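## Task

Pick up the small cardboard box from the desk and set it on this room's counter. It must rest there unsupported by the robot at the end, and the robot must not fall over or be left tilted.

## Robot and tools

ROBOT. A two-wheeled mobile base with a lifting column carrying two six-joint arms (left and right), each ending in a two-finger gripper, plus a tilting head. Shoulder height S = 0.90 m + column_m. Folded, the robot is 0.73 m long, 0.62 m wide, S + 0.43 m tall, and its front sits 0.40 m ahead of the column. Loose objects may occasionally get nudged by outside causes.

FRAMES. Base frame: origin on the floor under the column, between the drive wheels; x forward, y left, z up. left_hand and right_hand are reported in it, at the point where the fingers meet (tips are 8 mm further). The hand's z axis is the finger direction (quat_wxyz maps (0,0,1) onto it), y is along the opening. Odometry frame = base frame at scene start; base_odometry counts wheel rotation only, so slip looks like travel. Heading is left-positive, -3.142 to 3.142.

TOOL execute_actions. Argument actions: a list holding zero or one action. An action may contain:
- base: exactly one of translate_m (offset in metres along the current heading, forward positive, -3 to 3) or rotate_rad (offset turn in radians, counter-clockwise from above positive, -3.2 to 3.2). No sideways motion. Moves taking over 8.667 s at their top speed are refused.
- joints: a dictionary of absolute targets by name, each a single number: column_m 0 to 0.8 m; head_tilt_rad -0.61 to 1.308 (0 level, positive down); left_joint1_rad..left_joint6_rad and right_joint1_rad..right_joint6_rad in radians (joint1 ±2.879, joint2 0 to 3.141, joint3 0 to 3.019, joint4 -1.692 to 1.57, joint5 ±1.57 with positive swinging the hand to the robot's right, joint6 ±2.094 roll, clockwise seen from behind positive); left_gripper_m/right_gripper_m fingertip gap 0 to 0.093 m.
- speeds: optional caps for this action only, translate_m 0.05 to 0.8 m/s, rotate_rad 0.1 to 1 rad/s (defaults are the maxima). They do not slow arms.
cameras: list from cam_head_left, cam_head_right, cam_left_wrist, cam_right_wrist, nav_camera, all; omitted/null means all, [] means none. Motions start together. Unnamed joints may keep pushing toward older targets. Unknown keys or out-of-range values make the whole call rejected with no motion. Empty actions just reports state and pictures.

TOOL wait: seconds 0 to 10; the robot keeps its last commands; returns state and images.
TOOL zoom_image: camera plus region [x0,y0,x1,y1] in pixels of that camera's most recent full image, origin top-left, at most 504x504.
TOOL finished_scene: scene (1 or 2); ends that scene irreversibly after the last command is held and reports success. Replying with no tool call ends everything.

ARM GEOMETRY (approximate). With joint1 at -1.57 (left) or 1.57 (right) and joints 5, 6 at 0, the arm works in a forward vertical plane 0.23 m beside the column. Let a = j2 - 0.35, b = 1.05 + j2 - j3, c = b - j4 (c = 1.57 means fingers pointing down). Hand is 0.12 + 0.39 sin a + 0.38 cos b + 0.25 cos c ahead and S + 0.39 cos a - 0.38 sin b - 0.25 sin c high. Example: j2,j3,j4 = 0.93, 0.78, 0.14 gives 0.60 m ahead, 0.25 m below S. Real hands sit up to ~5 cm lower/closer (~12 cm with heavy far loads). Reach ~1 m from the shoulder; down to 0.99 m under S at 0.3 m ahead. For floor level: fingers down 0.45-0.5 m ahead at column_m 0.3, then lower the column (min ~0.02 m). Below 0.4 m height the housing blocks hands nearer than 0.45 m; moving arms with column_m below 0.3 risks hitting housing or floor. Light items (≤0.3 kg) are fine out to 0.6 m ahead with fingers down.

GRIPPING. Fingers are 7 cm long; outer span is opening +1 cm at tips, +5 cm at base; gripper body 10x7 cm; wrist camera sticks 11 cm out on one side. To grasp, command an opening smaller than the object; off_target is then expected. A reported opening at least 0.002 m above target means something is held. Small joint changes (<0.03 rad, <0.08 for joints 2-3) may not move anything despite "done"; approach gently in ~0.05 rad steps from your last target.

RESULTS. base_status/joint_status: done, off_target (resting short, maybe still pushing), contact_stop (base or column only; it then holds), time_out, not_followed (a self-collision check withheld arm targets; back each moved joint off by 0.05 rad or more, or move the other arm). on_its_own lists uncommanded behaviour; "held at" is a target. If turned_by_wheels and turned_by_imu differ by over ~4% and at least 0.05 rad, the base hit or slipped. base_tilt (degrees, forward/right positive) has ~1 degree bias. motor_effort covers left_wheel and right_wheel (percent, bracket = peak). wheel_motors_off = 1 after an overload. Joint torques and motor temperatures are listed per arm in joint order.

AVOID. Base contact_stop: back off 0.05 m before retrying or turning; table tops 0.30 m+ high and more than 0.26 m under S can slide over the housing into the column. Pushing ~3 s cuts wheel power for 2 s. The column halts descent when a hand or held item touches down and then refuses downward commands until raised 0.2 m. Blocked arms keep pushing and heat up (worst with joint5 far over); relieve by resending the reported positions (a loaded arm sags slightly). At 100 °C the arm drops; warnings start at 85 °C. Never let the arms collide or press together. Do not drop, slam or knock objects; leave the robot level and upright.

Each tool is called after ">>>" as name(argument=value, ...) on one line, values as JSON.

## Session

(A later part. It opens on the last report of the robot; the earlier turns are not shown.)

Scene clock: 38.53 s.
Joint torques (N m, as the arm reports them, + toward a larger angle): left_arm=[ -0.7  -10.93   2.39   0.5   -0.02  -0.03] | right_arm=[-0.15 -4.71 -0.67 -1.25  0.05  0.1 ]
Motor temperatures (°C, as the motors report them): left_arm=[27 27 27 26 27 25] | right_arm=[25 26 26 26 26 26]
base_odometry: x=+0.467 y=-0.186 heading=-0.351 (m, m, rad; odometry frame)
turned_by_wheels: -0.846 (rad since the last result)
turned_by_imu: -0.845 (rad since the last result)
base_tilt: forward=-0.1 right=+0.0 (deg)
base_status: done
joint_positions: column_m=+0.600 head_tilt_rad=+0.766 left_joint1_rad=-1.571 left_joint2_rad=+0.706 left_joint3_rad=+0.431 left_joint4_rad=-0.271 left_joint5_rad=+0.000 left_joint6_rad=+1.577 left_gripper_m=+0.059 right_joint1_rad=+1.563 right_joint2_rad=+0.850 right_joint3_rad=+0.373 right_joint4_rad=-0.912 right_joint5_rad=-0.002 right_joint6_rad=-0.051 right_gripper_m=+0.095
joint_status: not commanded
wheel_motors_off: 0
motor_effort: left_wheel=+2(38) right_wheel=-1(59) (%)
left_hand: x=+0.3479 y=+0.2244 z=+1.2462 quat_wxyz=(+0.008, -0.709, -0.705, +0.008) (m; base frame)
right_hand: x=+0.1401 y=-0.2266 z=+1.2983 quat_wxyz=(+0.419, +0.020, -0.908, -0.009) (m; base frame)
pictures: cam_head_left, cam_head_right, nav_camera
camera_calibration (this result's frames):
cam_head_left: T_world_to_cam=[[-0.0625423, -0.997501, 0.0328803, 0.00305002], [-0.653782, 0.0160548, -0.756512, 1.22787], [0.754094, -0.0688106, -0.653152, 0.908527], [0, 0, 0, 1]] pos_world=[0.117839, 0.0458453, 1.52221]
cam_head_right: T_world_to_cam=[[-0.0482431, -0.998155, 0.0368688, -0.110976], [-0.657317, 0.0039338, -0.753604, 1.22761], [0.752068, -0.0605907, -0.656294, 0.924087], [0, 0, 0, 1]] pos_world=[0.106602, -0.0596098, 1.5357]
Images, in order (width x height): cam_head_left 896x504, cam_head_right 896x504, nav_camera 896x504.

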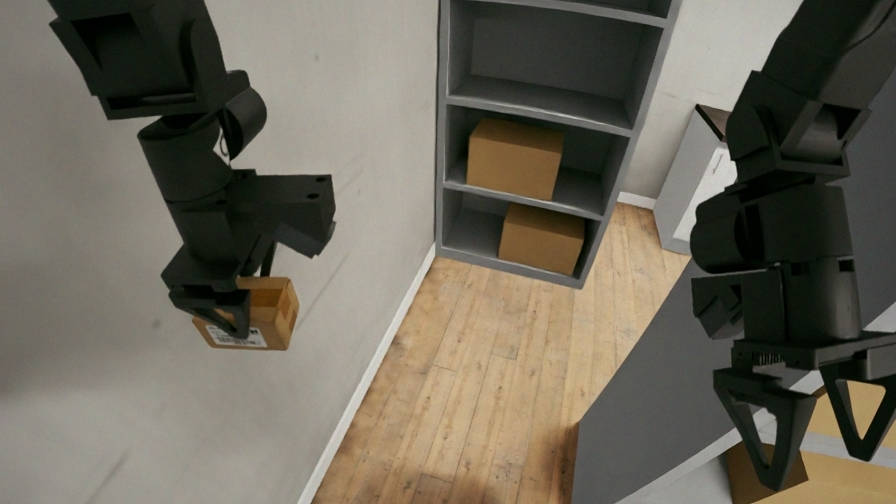

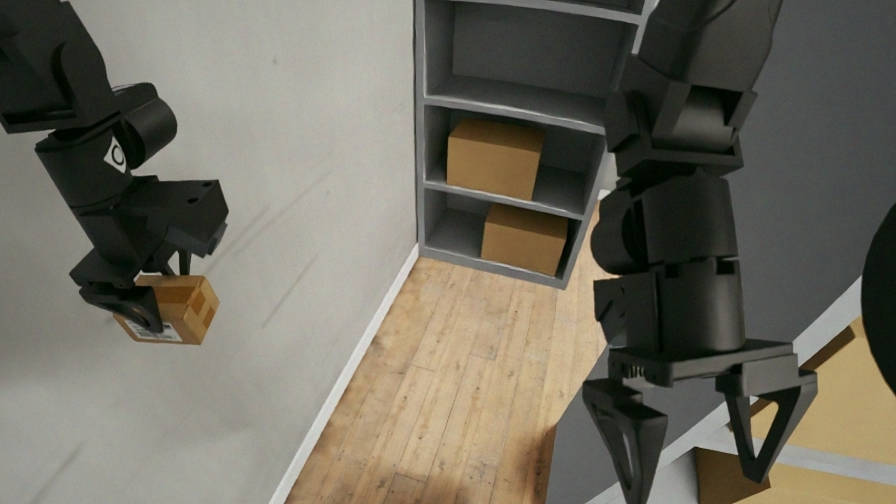

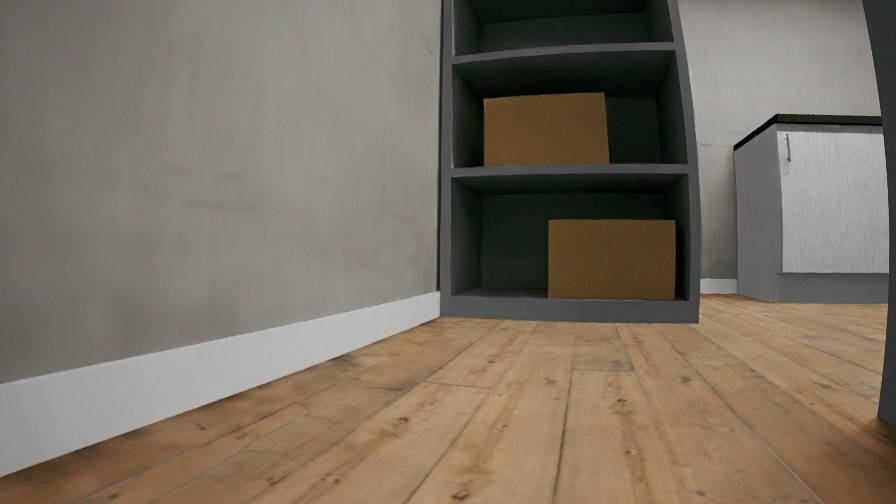

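>>> execute_actions(actions=[{"base":{"rotate_rad":-0.28}}], cameras=[])

>>> execute_actions(actions=[{"base":{"translate_m":1.174},"joints":{"head_tilt_rad":1.0}}], cameras=["cam_head_left","cam_head_right"])

Scene clock: 41.70 s.
Joint torques (N m, as the arm reports them, + toward a larger angle): left_arm=[ -0.66 -10.63   2.42   0.39   0.02  -0.03] | right_arm=[-0.14 -4.93 -0.72 -1.24  0.06  0.1 ]
Motor temperatures (°C, as the motors report them): left_arm=[27 27 27 26 27 25] | right_arm=[25 26 26 26 26 26]
base_odometry: x=+0.467 y=-0.186 heading=-0.630 (m, m, rad; odometry frame)
turned_by_wheels: -0.279 (rad since the last result)
turned_by_imu: -0.280 (rad since the last result)
base_tilt: forward=-0.1 right=-0.1 (deg)
base_status: done
joint_positions: column_m=+0.600 head_tilt_rad=+0.766 left_joint1_rad=-1.571 left_joint2_rad=+0.706 left_joint3_rad=+0.431 left_joint4_rad=-0.271 left_joint5_rad=+0.000 left_joint6_rad=+1.577 left_gripper_m=+0.059 right_joint1_rad=+1.563 right_joint2_rad=+0.850 right_joint3_rad=+0.373 right_joint4_rad=-0.912 right_joint5_rad=-0.002 right_joint6_rad=-0.051 right_gripper_m=+0.095
joint_status: not commanded
wheel_motors_off: 0
motor_effort: left_wheel=+1(19) right_wheel=-3(30) (%)
left_hand: x=+0.3479 y=+0.2244 z=+1.2462 quat_wxyz=(+0.008, -0.709, -0.705, +0.008) (m; base frame)
right_hand: x=+0.1401 y=-0.2266 z=+1.2983 quat_wxyz=(+0.419, +0.020, -0.908, -0.009) (m; base frame)
pictures: none
No camera images: the call's "cameras" was empty. Leave "cameras" out to get every camera's image.

Scene clock: 45.43 s.
Joint torques (N m, as the arm reports them, + toward a larger angle): left_arm=[ -1.3  -10.1    2.14   0.44   0.05  -0.05] | right_arm=[-0.13 -4.73 -0.75 -1.27  0.06  0.11]
Motor temperatures (°C, as the motors report them): left_arm=[27 26 27 26 27 25] | right_arm=[25 26 26 26 26 26]
base_odometry: x=+1.415 y=-0.878 heading=-0.630 (m, m, rad; odometry frame)
turned_by_wheels: +0.000 (rad since the last result)
turned_by_imu: -0.001 (rad since the last result)
base_tilt: forward=-0.2 right=-0.1 (deg)
base_status: done
joint_positions: column_m=+0.600 head_tilt_rad=+1.000 left_joint1_rad=-1.571 left_joint2_rad=+0.703 left_joint3_rad=+0.434 left_joint4_rad=-0.271 left_joint5_rad=+0.000 left_joint6_rad=+1.577 left_gripper_m=+0.059 right_joint1_rad=+1.563 right_joint2_rad=+0.850 right_joint3_rad=+0.373 right_joint4_rad=-0.912 right_joint5_rad=-0.002 right_joint6_rad=-0.051 right_gripper_m=+0.095
joint_status: all done
wheel_motors_off: 0
motor_effort: left_wheel=+1(43) right_wheel=+1(58) (%)
left_hand: x=+0.3502 y=+0.2244 z=+1.2470 quat_wxyz=(+0.006, -0.709, -0.705, +0.006) (m; base frame)
right_hand: x=+0.1405 y=-0.2266 z=+1.2982 quat_wxyz=(+0.419, +0.020, -0.908, -0.009) (m; base frame)
pictures: cam_head_left, cam_head_right
camera_calibration (this result's frames):
cam_head_left: T_world_to_cam=[[-0.0531763, -0.997501, 0.0465288, -0.0190636], [-0.811849, 0.0160548, -0.583647, 0.961629], [0.581441, -0.0688106, -0.810673, 1.16697], [0, 0, 0, 1]] pos_world=[0.101157, 0.0458453, 1.50817]
cam_head_right: T_world_to_cam=[[-0.0383415, -0.998155, 0.0470812, -0.127667], [-0.81461, 0.0039338, -0.579996, 0.960153], [0.57874, -0.0605907, -0.813258, 1.18168], [0, 0, 0, 1]] pos_world=[0.0933679, -0.0596098, 1.52391]
Images, in order (width x height): cam_head_left 896x504, cam_head_right 896x504.

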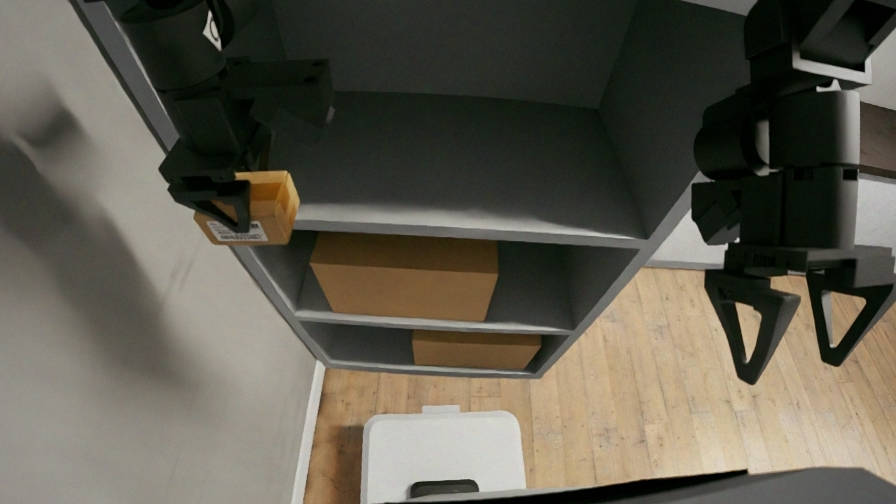

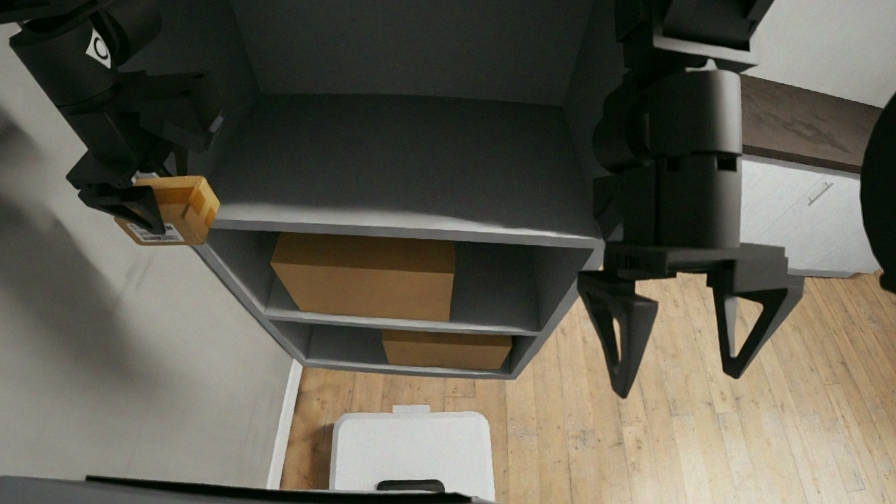

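>>> execute_actions(actions=[{"base":{"rotate_rad":-1.335},"joints":{"head_tilt_rad":0.8},"speeds":{"rotate_rad":0.6}}], cameras=["cam_head_left","cam_head_right","nav_camera"])

Scene clock: 49.03 s.
Joint torques (N m, as the arm reports them, + toward a larger angle): left_arm=[-0.06 -9.71  2.37  0.46  0.05 -0.02] | right_arm=[-0.13 -4.71 -0.75 -1.25  0.05  0.1 ]
Motor temperatures (°C, as the motors report them): left_arm=[27 26 27 26 27 25] | right_arm=[25 26 26 26 26 26]
base_odometry: x=+1.415 y=-0.877 heading=-1.965 (m, m, rad; odometry frame)
turned_by_wheels: -1.334 (rad since the last result)
turned_by_imu: -1.336 (rad since the last result)
base_tilt: forward=-0.3 right=+0.0 (deg)
base_status: done
joint_positions: column_m=+0.600 head_tilt_rad=+0.816 left_joint1_rad=-1.571 left_joint2_rad=+0.703 left_joint3_rad=+0.431 left_joint4_rad=-0.271 left_joint5_rad=+0.000 left_joint6_rad=+1.576 left_gripper_m=+0.060 right_joint1_rad=+1.563 right_joint2_rad=+0.850 right_joint3_rad=+0.373 right_joint4_rad=-0.912 right_joint5_rad=-0.002 right_joint6_rad=-0.051 right_gripper_m=+0.095
joint_status: all done
wheel_motors_off: 0
motor_effort: left_wheel=+2(33) right_wheel=-2(57) (%)
left_hand: x=+0.3486 y=+0.2244 z=+1.2468 quat_wxyz=(+0.007, -0.709, -0.705, +0.007) (m; base frame)
right_hand: x=+0.1405 y=-0.2266 z=+1.2982 quat_wxyz=(+0.419, +0.020, -0.908, -0.009) (m; base frame)
pictures: cam_head_left, cam_head_right, nav_camera
camera_calibration (this result's frames):
cam_head_left: T_world_to_cam=[[-0.0608124, -0.997501, 0.0359791, -0.00195088], [-0.690942, 0.0160548, -0.722731, 1.17616], [0.720347, -0.0688106, -0.690192, 0.968955], [0, 0, 0, 1]] pos_world=[0.114555, 0.0458453, 1.51888]
cam_head_right: T_world_to_cam=[[-0.0463311, -0.998155, 0.0392446, -0.11484], [-0.694327, 0.0039338, -0.719649, 1.17562], [0.718167, -0.0605907, -0.693228, 0.984356], [0, 0, 0, 1]] pos_world=[0.10401, -0.0596098, 1.53292]
Images, in order (width x height): cam_head_left 896x504, cam_head_right 896x504, nav_camera 896x504.

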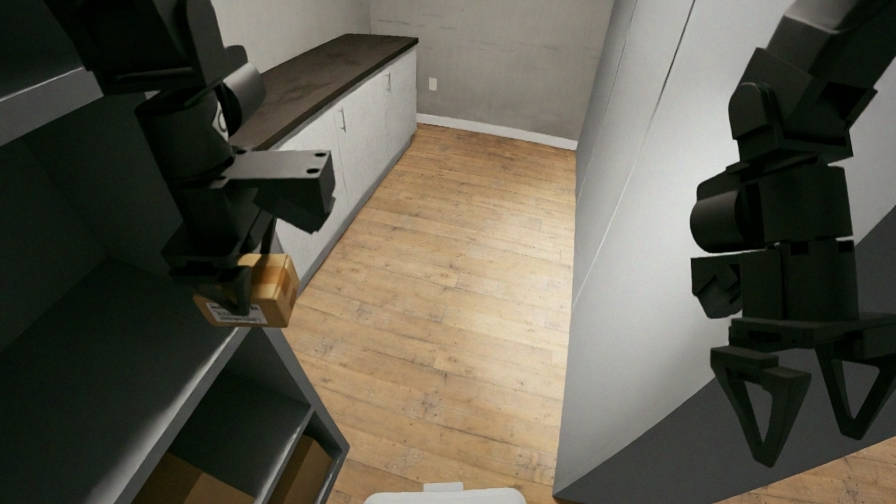

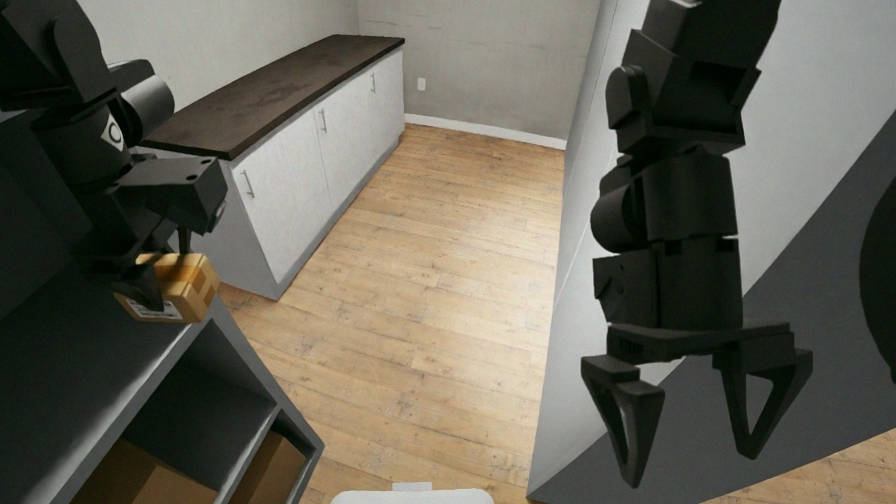

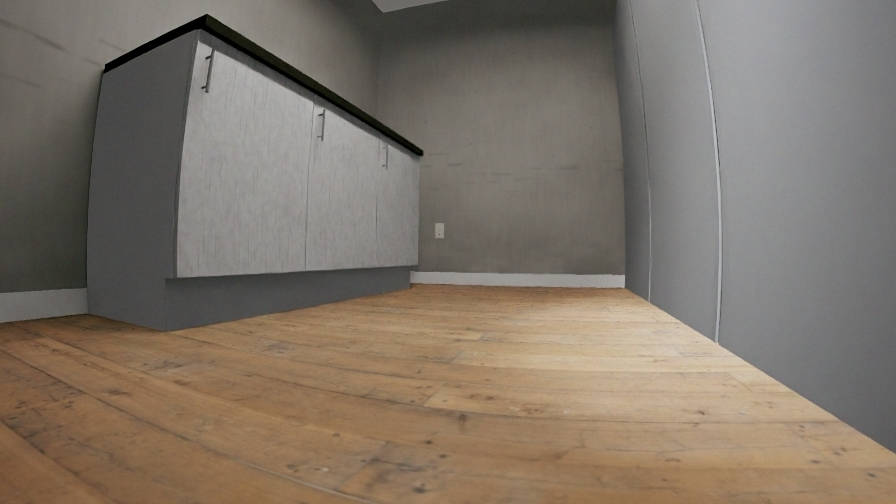

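>>> execute_actions(actions=[{"base":{"rotate_rad":-0.07}}], cameras=[])

>>> execute_actions(actions=[{"base":{"translate_m":1.75},"speeds":{"translate_m":0.6}}], cameras=[])

>>> execute_actions(actions=[{"base":{"rotate_rad":1.32},"joints":{"left_joint2_rad":1.148,"left_joint3_rad":1.185,"left_joint4_rad":-0.557,"column_m":0.47}}], cameras=["cam_head_left","cam_head_right","cam_left_wrist"])

Scene clock: 52.07 s.
Joint torques (N m, as the arm reports them, + toward a larger angle): left_arm=[ -0.35 -11.98   2.41   0.53   0.02  -0.04] | right_arm=[-0.12 -4.68 -0.75 -1.24  0.06  0.1 ]
Motor temperatures (°C, as the motors report them): left_arm=[27 26 27 26 27 25] | right_arm=[25 26 26 26 26 26]
base_odometry: x=+1.415 y=-0.878 heading=-2.034 (m, m, rad; odometry frame)
turned_by_wheels: -0.069 (rad since the last result)
turned_by_imu: -0.069 (rad since the last result)
base_tilt: forward=-0.3 right=+0.1 (deg)
base_status: done
joint_positions: column_m=+0.600 head_tilt_rad=+0.816 left_joint1_rad=-1.571 left_joint2_rad=+0.703 left_joint3_rad=+0.431 left_joint4_rad=-0.271 left_joint5_rad=+0.000 left_joint6_rad=+1.576 left_gripper_m=+0.060 right_joint1_rad=+1.563 right_joint2_rad=+0.850 right_joint3_rad=+0.373 right_joint4_rad=-0.912 right_joint5_rad=-0.002 right_joint6_rad=-0.051 right_gripper_m=+0.095
joint_status: not commanded
wheel_motors_off: 0
motor_effort: left_wheel=+3(21) right_wheel=-4(30) (%)
left_hand: x=+0.3486 y=+0.2244 z=+1.2468 quat_wxyz=(+0.007, -0.709, -0.705, +0.007) (m; base frame)
right_hand: x=+0.1405 y=-0.2266 z=+1.2982 quat_wxyz=(+0.419, +0.020, -0.908, -0.009) (m; base frame)
pictures: none
No camera images: the call's "cameras" was empty. Leave "cameras" out to get every camera's image.

Scene clock: 56.93 s.
Joint torques (N m, as the arm reports them, + toward a larger angle): left_arm=[-0.76 -9.3   2.61  0.63  0.   -0.04] | right_arm=[-0.11 -4.82 -0.65 -1.25  0.06  0.1 ]
Motor temperatures (°C, as the motors report them): left_arm=[27 26 27 26 27 25] | right_arm=[25 26 26 26 26 26]
base_odometry: x=+0.633 y=-2.443 heading=-2.034 (m, m, rad; odometry frame)
turned_by_wheels: -0.001 (rad since the last result)
turned_by_imu: -0.002 (rad since the last result)
base_tilt: forward=-0.2 right=+0.0 (deg)
base_status: done
joint_positions: column_m=+0.600 head_tilt_rad=+0.815 left_joint1_rad=-1.571 left_joint2_rad=+0.703 left_joint3_rad=+0.431 left_joint4_rad=-0.271 left_joint5_rad=+0.000 left_joint6_rad=+1.576 left_gripper_m=+0.060 right_joint1_rad=+1.563 right_joint2_rad=+0.850 right_joint3_rad=+0.373 right_joint4_rad=-0.912 right_joint5_rad=-0.002 right_joint6_rad=-0.051 right_gripper_m=+0.095
joint_status: not commanded
wheel_motors_off: 0
motor_effort: left_wheel=-2(42) right_wheel=+1(59) (%)
left_hand: x=+0.3486 y=+0.2244 z=+1.2468 quat_wxyz=(+0.007, -0.709, -0.705, +0.007) (m; base frame)
right_hand: x=+0.1401 y=-0.2266 z=+1.2983 quat_wxyz=(+0.419, +0.020, -0.908, -0.009) (m; base frame)
pictures: none
No camera images: the call's "cameras" was empty. Leave "cameras" out to get every camera's image.

Scene clock: 59.57 s.
Joint torques (N m, as the arm reports them, + toward a larger angle): left_arm=[ -0.91 -20.05   4.49  -0.31   0.03  -0.05] | right_arm=[-0.16 -4.69 -0.68 -1.23  0.06  0.11]
Motor temperatures (°C, as the motors report them): left_arm=[27 26 28 26 27 25] | right_arm=[25 26 26 26 26 26]
base_odometry: x=+0.633 y=-2.443 heading=-0.715 (m, m, rad; odometry frame)
turned_by_wheels: +1.319 (rad since the last result)
turned_by_imu: +1.322 (rad since the last result)
base_tilt: forward=-0.3 right=-0.1 (deg)
base_status: done
joint_positions: column_m=+0.470 head_tilt_rad=+0.815 left_joint1_rad=-1.571 left_joint2_rad=+1.154 left_joint3_rad=+1.184 left_joint4_rad=-0.543 left_joint5_rad=+0.000 left_joint6_rad=+1.576 left_gripper_m=+0.060 right_joint1_rad=+1.563 right_joint2_rad=+0.850 right_joint3_rad=+0.373 right_joint4_rad=-0.912 right_joint5_rad=-0.002 right_joint6_rad=-0.051 right_gripper_m=+0.095
joint_status: all done
wheel_motors_off: 0
motor_effort: left_wheel=-1(41) right_wheel=+2(38) (%)
left_hand: x=+0.6058 y=+0.2244 z=+1.0677 quat_wxyz=(-0.004, -0.709, -0.705, -0.004) (m; base frame)
right_hand: x=+0.1401 y=-0.2266 z=+1.1685 quat_wxyz=(+0.419, +0.020, -0.908, -0.009) (m; base frame)
pictures: cam_head_left, cam_head_right, cam_left_wrist
camera_calibration (this result's frames):
cam_head_left: T_world_to_cam=[[-0.0608366, -0.997501, 0.0359383, 0.00278103], [-0.690458, 0.0160548, -0.723195, 1.08297], [0.72081, -0.0688106, -0.689709, 0.878618], [0, 0, 0, 1]] pos_world=[0.1146, 0.0458453, 1.38909]
cam_head_right: T_world_to_cam=[[-0.0463574, -0.998155, 0.0392136, -0.109698], [-0.693844, 0.0039338, -0.720114, 1.08283], [0.718631, -0.0605907, -0.692746, 0.893626], [0, 0, 0, 1]] pos_world=[0.104045, -0.0596098, 1.40312]
cam_left_wrist: T_world_to_cam=[[-0.999667, 0.0173908, -0.019066, 0.626238], [0.00361228, 0.825845, 0.563886, -0.779541], [0.0255519, 0.563629, -0.825633, 0.865528], [0, 0, 0, 1]] pos_world=[0.60673, 0.145053, 1.16612]
Images, in order (width x height): cam_head_left 896x504, cam_head_right 896x504, cam_left_wrist 896x504.

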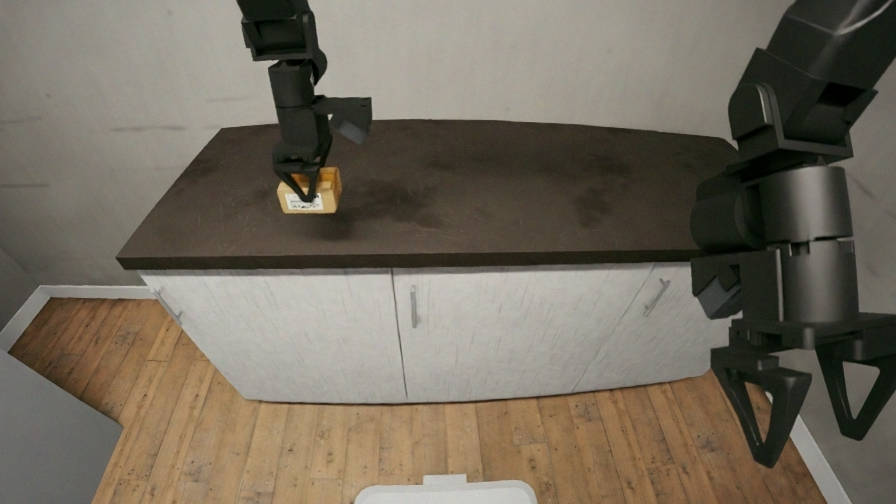

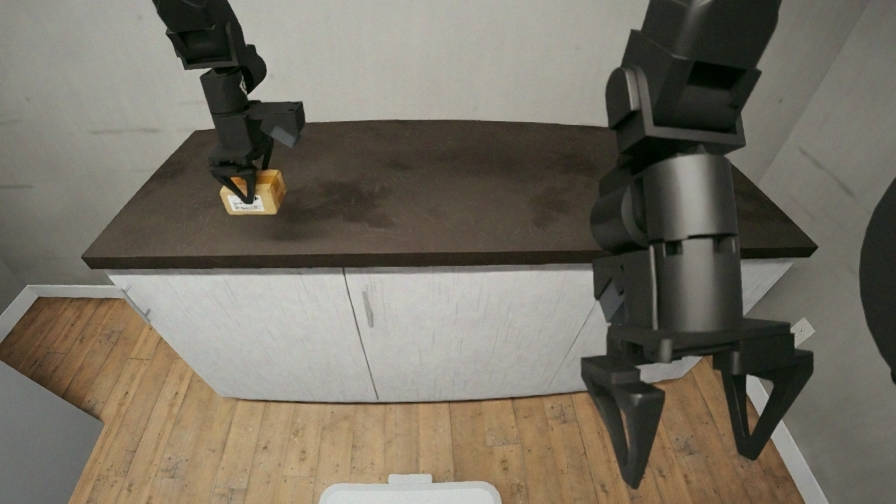

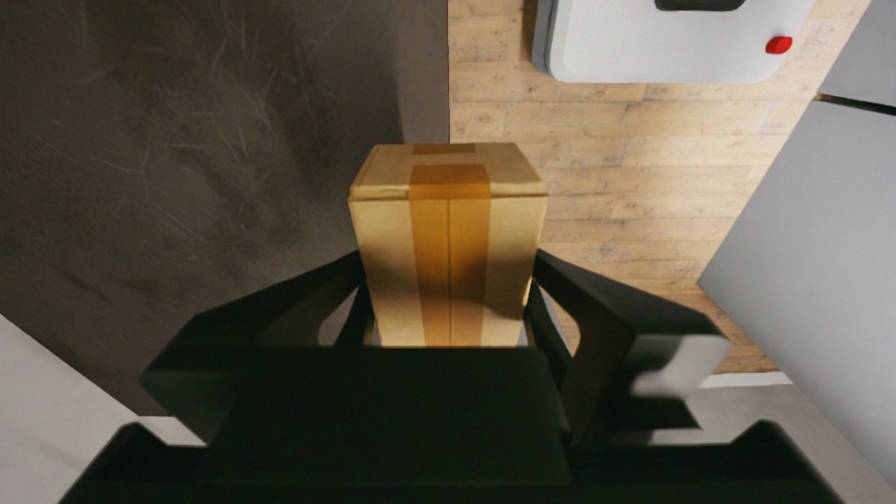

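>>> execute_actions(actions=[{"base":{"translate_m":0.15},"joints":{"column_m":0.365}}], cameras=["cam_head_left","cam_left_wrist"])

>>> zoom_image(camera="cam_head_left", region=[230, 140, 400, 250])

Scene clock: 62.07 s.
Joint torques (N m, as the arm reports them, + toward a larger angle): left_arm=[ -0.74 -20.14   4.6   -0.26   0.08  -0.04] | right_arm=[-0.11 -4.8  -0.74 -1.27  0.06  0.11]
Motor temperatures (°C, as the motors report them): left_arm=[27 27 28 26 27 25] | right_arm=[25 26 26 26 26 26]
base_odometry: x=+0.747 y=-2.541 heading=-0.714 (m, m, rad; odometry frame)
turned_by_wheels: +0.001 (rad since the last result)
turned_by_imu: +0.002 (rad since the last result)
base_tilt: forward=-0.2 right=-0.1 (deg)
base_status: done
joint_positions: column_m=+0.365 head_tilt_rad=+0.815 left_joint1_rad=-1.571 left_joint2_rad=+1.154 left_joint3_rad=+1.182 left_joint4_rad=-0.543 left_joint5_rad=+0.000 left_joint6_rad=+1.576 left_gripper_m=+0.060 right_joint1_rad=+1.563 right_joint2_rad=+0.850 right_joint3_rad=+0.373 right_joint4_rad=-0.912 right_joint5_rad=-0.002 right_joint6_rad=-0.051 right_gripper_m=+0.095
joint_status: all done
wheel_motors_off: 0
motor_effort: left_wheel=+3(46) right_wheel=-2(59) (%)
left_hand: x=+0.6042 y=+0.2244 z=+0.9621 quat_wxyz=(-0.003, -0.709, -0.705, -0.003) (m; base frame)
right_hand: x=+0.1405 y=-0.2266 z=+1.0634 quat_wxyz=(+0.419, +0.020, -0.908, -0.009) (m; base frame)
pictures: cam_head_left, cam_left_wrist
camera_calibration (this result's frames):
cam_head_left: T_world_to_cam=[[-0.0608474, -0.997501, 0.03592, 0.0065805], [-0.69024, 0.0160548, -0.723402, 1.00729], [0.721017, -0.0688106, -0.689492, 0.805882], [0, 0, 0, 1]] pos_world=[0.11462, 0.0458453, 1.28409]
cam_left_wrist: T_world_to_cam=[[-0.999714, 0.0173913, -0.0163965, 0.620162], [0.00511847, 0.825845, 0.563874, -0.720909], [0.0233474, 0.563629, -0.825698, 0.779806], [0, 0, 0, 1]] pos_world=[0.605468, 0.145053, 1.06055]
Images, in order (width x height): cam_head_left 896x504, cam_left_wrist 896x504.

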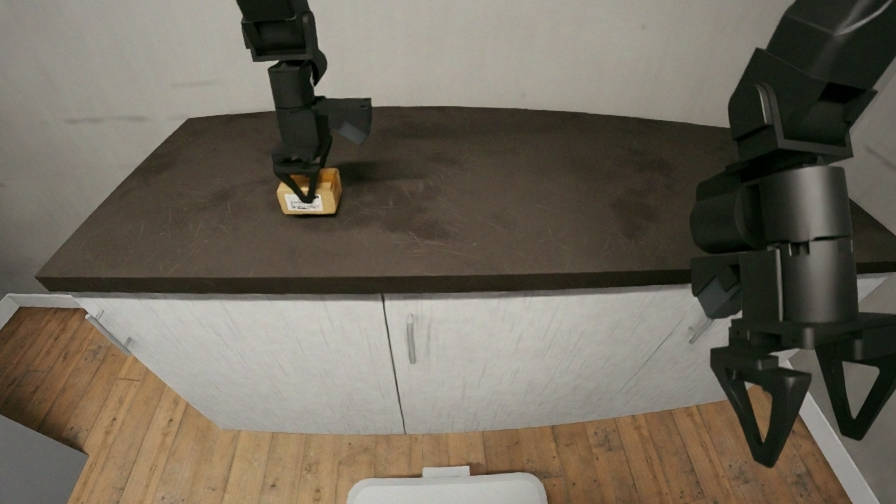

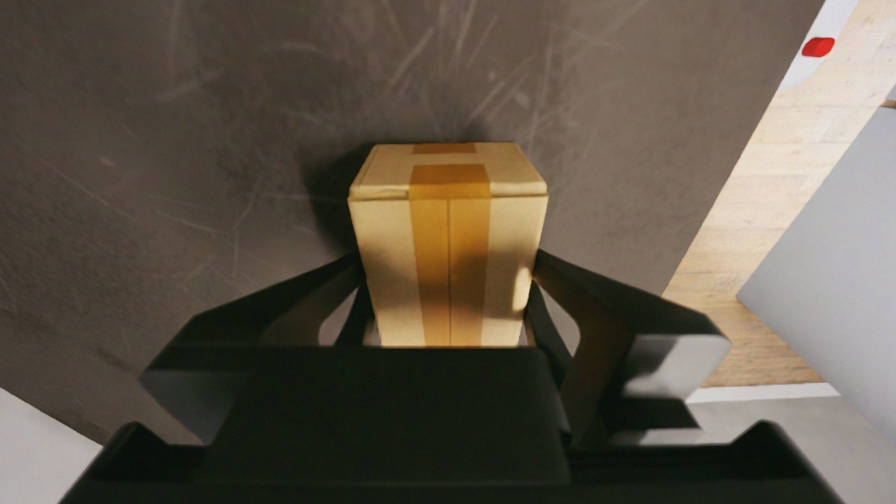

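Region (230, 140, 400, 250) of cam_head_left's 896x504 image, scaled by 2.965, with more detail than that image has; it fills the top 326 rows of this view, and the rest is white.

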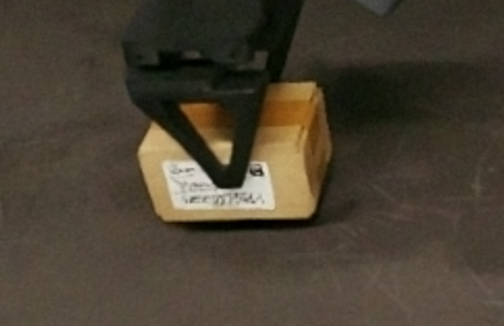

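>>> execute_actions(actions=[{"joints":{"column_m":0.348}}], cameras=["cam_left_wrist"])

>>> execute_actions(actions=[{"joints":{"left_gripper_m":0.093}}], cameras=["cam_left_wrist"])

>>> execute_actions(actions=[{"joints":{"column_m":0.42}}], cameras=["cam_head_left","cam_left_wrist"])

Scene clock: 63.37 s.
Joint torques (N m, as the arm reports them, + toward a larger angle): left_arm=[ -1.14 -20.06   4.65  -0.25   0.03  -0.03] | right_arm=[-0.13 -5.   -0.74 -1.24  0.06  0.11]
Motor temperatures (°C, as the motors report them): left_arm=[27 27 28 26 27 25] | right_arm=[25 26 26 26 26 26]
base_odometry: x=+0.747 y=-2.541 heading=-0.714 (m, m, rad; odometry frame)
turned_by_wheels: +0.000 (rad since the last result)
turned_by_imu: +0.000 (rad since the last result)
base_tilt: forward=-0.2 right=-0.2 (deg)
base_status: not commanded
joint_positions: column_m=+0.348 head_tilt_rad=+0.815 left_joint1_rad=-1.571 left_joint2_rad=+1.151 left_joint3_rad=+1.182 left_joint4_rad=-0.546 left_joint5_rad=+0.000 left_joint6_rad=+1.576 left_gripper_m=+0.060 right_joint1_rad=+1.563 right_joint2_rad=+0.850 right_joint3_rad=+0.373 right_joint4_rad=-0.912 right_joint5_rad=-0.002 right_joint6_rad=-0.051 right_gripper_m=+0.095
joint_status: all done
wheel_motors_off: 0
motor_effort: left_wheel=+3(3) right_wheel=-3(3) (%)
left_hand: x=+0.6043 y=+0.2244 z=+0.9464 quat_wxyz=(-0.003, -0.709, -0.705, -0.003) (m; base frame)
right_hand: x=+0.1405 y=-0.2266 z=+1.0464 quat_wxyz=(+0.419, +0.020, -0.908, -0.009) (m; base frame)
pictures: cam_left_wrist
camera_calibration (this result's frames):
cam_left_wrist: T_world_to_cam=[[-0.999721, 0.0173943, -0.0160085, 0.619602], [0.00533097, 0.82563, 0.564187, -0.712486], [0.0230307, 0.563944, -0.825492, 0.766726], [0, 0, 0, 1]] pos_world=[0.605569, 0.145081, 1.04482]
Images, in order (width x height): cam_left_wrist 896x504.

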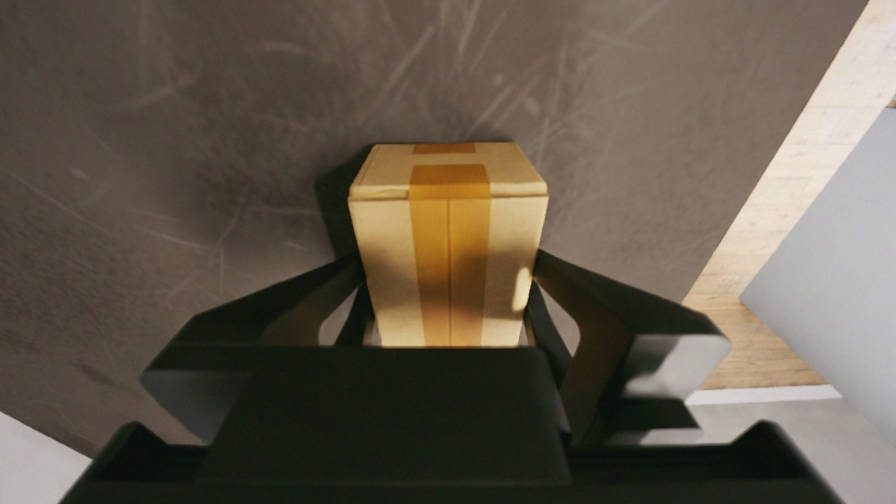

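Scene clock: 64.00 s.
Joint torques (N m, as the arm reports them, + toward a larger angle): left_arm=[ -1.51 -20.59   4.72  -0.43   0.04  -0.06] | right_arm=[-0.12 -4.71 -0.76 -1.25  0.05  0.1 ]
Motor temperatures (°C, as the motors report them): left_arm=[27 27 28 26 27 25] | right_arm=[25 26 26 26 26 26]
base_odometry: x=+0.747 y=-2.541 heading=-0.714 (m, m, rad; odometry frame)
turned_by_wheels: +0.000 (rad since the last result)
turned_by_imu: +0.000 (rad since the last result)
base_tilt: forward=-0.1 right=+0.0 (deg)
base_status: not commanded
joint_positions: column_m=+0.348 head_tilt_rad=+0.815 left_joint1_rad=-1.571 left_joint2_rad=+1.151 left_joint3_rad=+1.182 left_joint4_rad=-0.546 left_joint5_rad=+0.000 left_joint6_rad=+1.576 left_gripper_m=+0.093 right_joint1_rad=+1.563 right_joint2_rad=+0.850 right_joint3_rad=+0.373 right_joint4_rad=-0.912 right_joint5_rad=-0.002 right_joint6_rad=-0.051 right_gripper_m=+0.095
joint_status: all done
wheel_motors_off: 0
motor_effort: left_wheel=+4(3) right_wheel=-3(3) (%)
left_hand: x=+0.6043 y=+0.2244 z=+0.9464 quat_wxyz=(-0.003, -0.709, -0.705, -0.003) (m; base frame)
right_hand: x=+0.1405 y=-0.2266 z=+1.0464 quat_wxyz=(+0.419, +0.020, -0.908, -0.009) (m; base frame)
pictures: cam_left_wrist
camera_calibration (this result's frames):
cam_left_wrist: T_world_to_cam=[[-0.999721, 0.0173943, -0.0160085, 0.619602], [0.00533097, 0.82563, 0.564187, -0.712486], [0.0230307, 0.563944, -0.825492, 0.766726], [0, 0, 0, 1]] pos_world=[0.605569, 0.145081, 1.04482]
Images, in order (width x height): cam_left_wrist 896x504.

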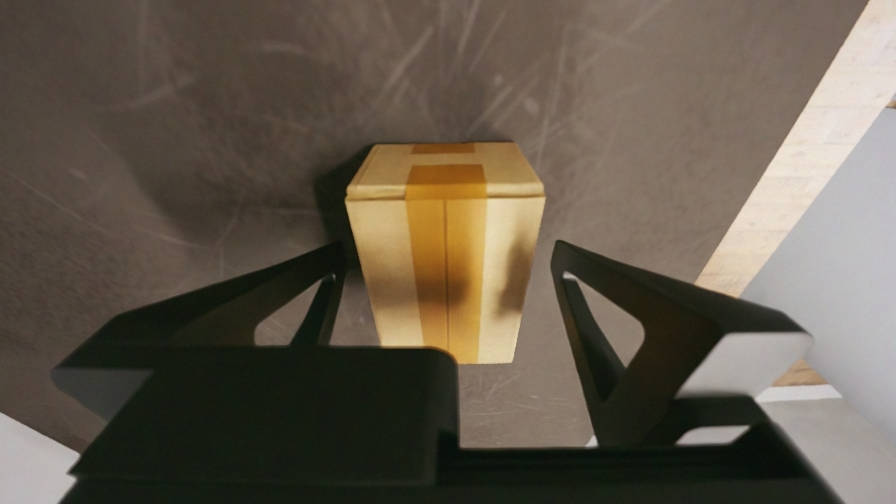

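Scene clock: 65.53 s.
Joint torques (N m, as the arm reports them, + toward a larger angle): left_arm=[ -0.68 -20.07   4.66  -0.35   0.07  -0.03] | right_arm=[-0.15 -4.7  -0.8  -1.25  0.05  0.11]
Motor temperatures (°C, as the motors report them): left_arm=[27 27 28 26 27 25] | right_arm=[25 26 26 26 26 26]
base_odometry: x=+0.747 y=-2.541 heading=-0.714 (m, m, rad; odometry frame)
turned_by_wheels: +0.000 (rad since the last result)
turned_by_imu: +0.000 (rad since the last result)
base_tilt: forward=-0.2 right=-0.1 (deg)
base_status: not commanded
joint_positions: column_m=+0.420 head_tilt_rad=+0.815 left_joint1_rad=-1.571 left_joint2_rad=+1.151 left_joint3_rad=+1.182 left_joint4_rad=-0.546 left_joint5_rad=+0.000 left_joint6_rad=+1.576 left_gripper_m=+0.093 right_joint1_rad=+1.563 right_joint2_rad=+0.850 right_joint3_rad=+0.373 right_joint4_rad=-0.912 right_joint5_rad=-0.002 right_joint6_rad=-0.051 right_gripper_m=+0.095
joint_status: all done
wheel_motors_off: 0
motor_effort: left_wheel=+3(3) right_wheel=-2(1) (%)
left_hand: x=+0.6043 y=+0.2244 z=+1.0182 quat_wxyz=(-0.003, -0.709, -0.705, -0.003) (m; base frame)
right_hand: x=+0.1405 y=-0.2266 z=+1.1182 quat_wxyz=(+0.419, +0.020, -0.908, -0.009) (m; base frame)
pictures: cam_head_left, cam_left_wrist
camera_calibration (this result's frames):
cam_head_left: T_world_to_cam=[[-0.0608474, -0.997501, 0.03592, 0.00461128], [-0.69024, 0.0160548, -0.723402, 1.04695], [0.721017, -0.0688106, -0.689492, 0.843682], [0, 0, 0, 1]] pos_world=[0.11462, 0.0458453, 1.33891]
cam_left_wrist: T_world_to_cam=[[-0.999721, 0.0173943, -0.0160085, 0.620752], [0.00533097, 0.82563, 0.564187, -0.752996], [0.0230307, 0.563944, -0.825492, 0.825998], [0, 0, 0, 1]] pos_world=[0.605569, 0.145081, 1.11662]
Images, in order (width x height): cam_head_left 896x504, cam_left_wrist 896x504.

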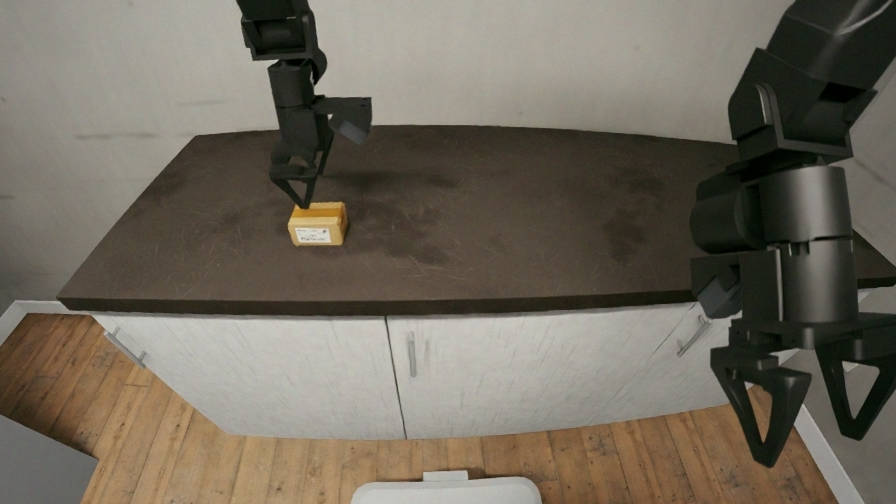

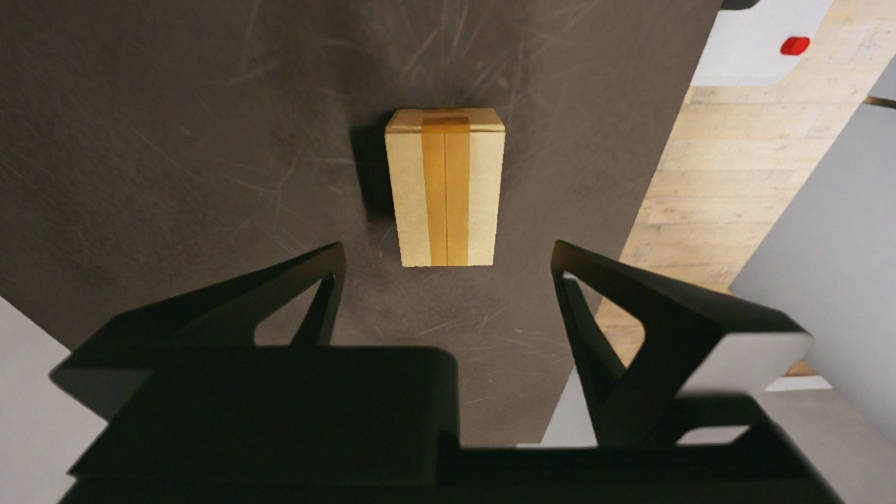

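>>> finished_scene(scene=2)

The scene is finished: the task was done.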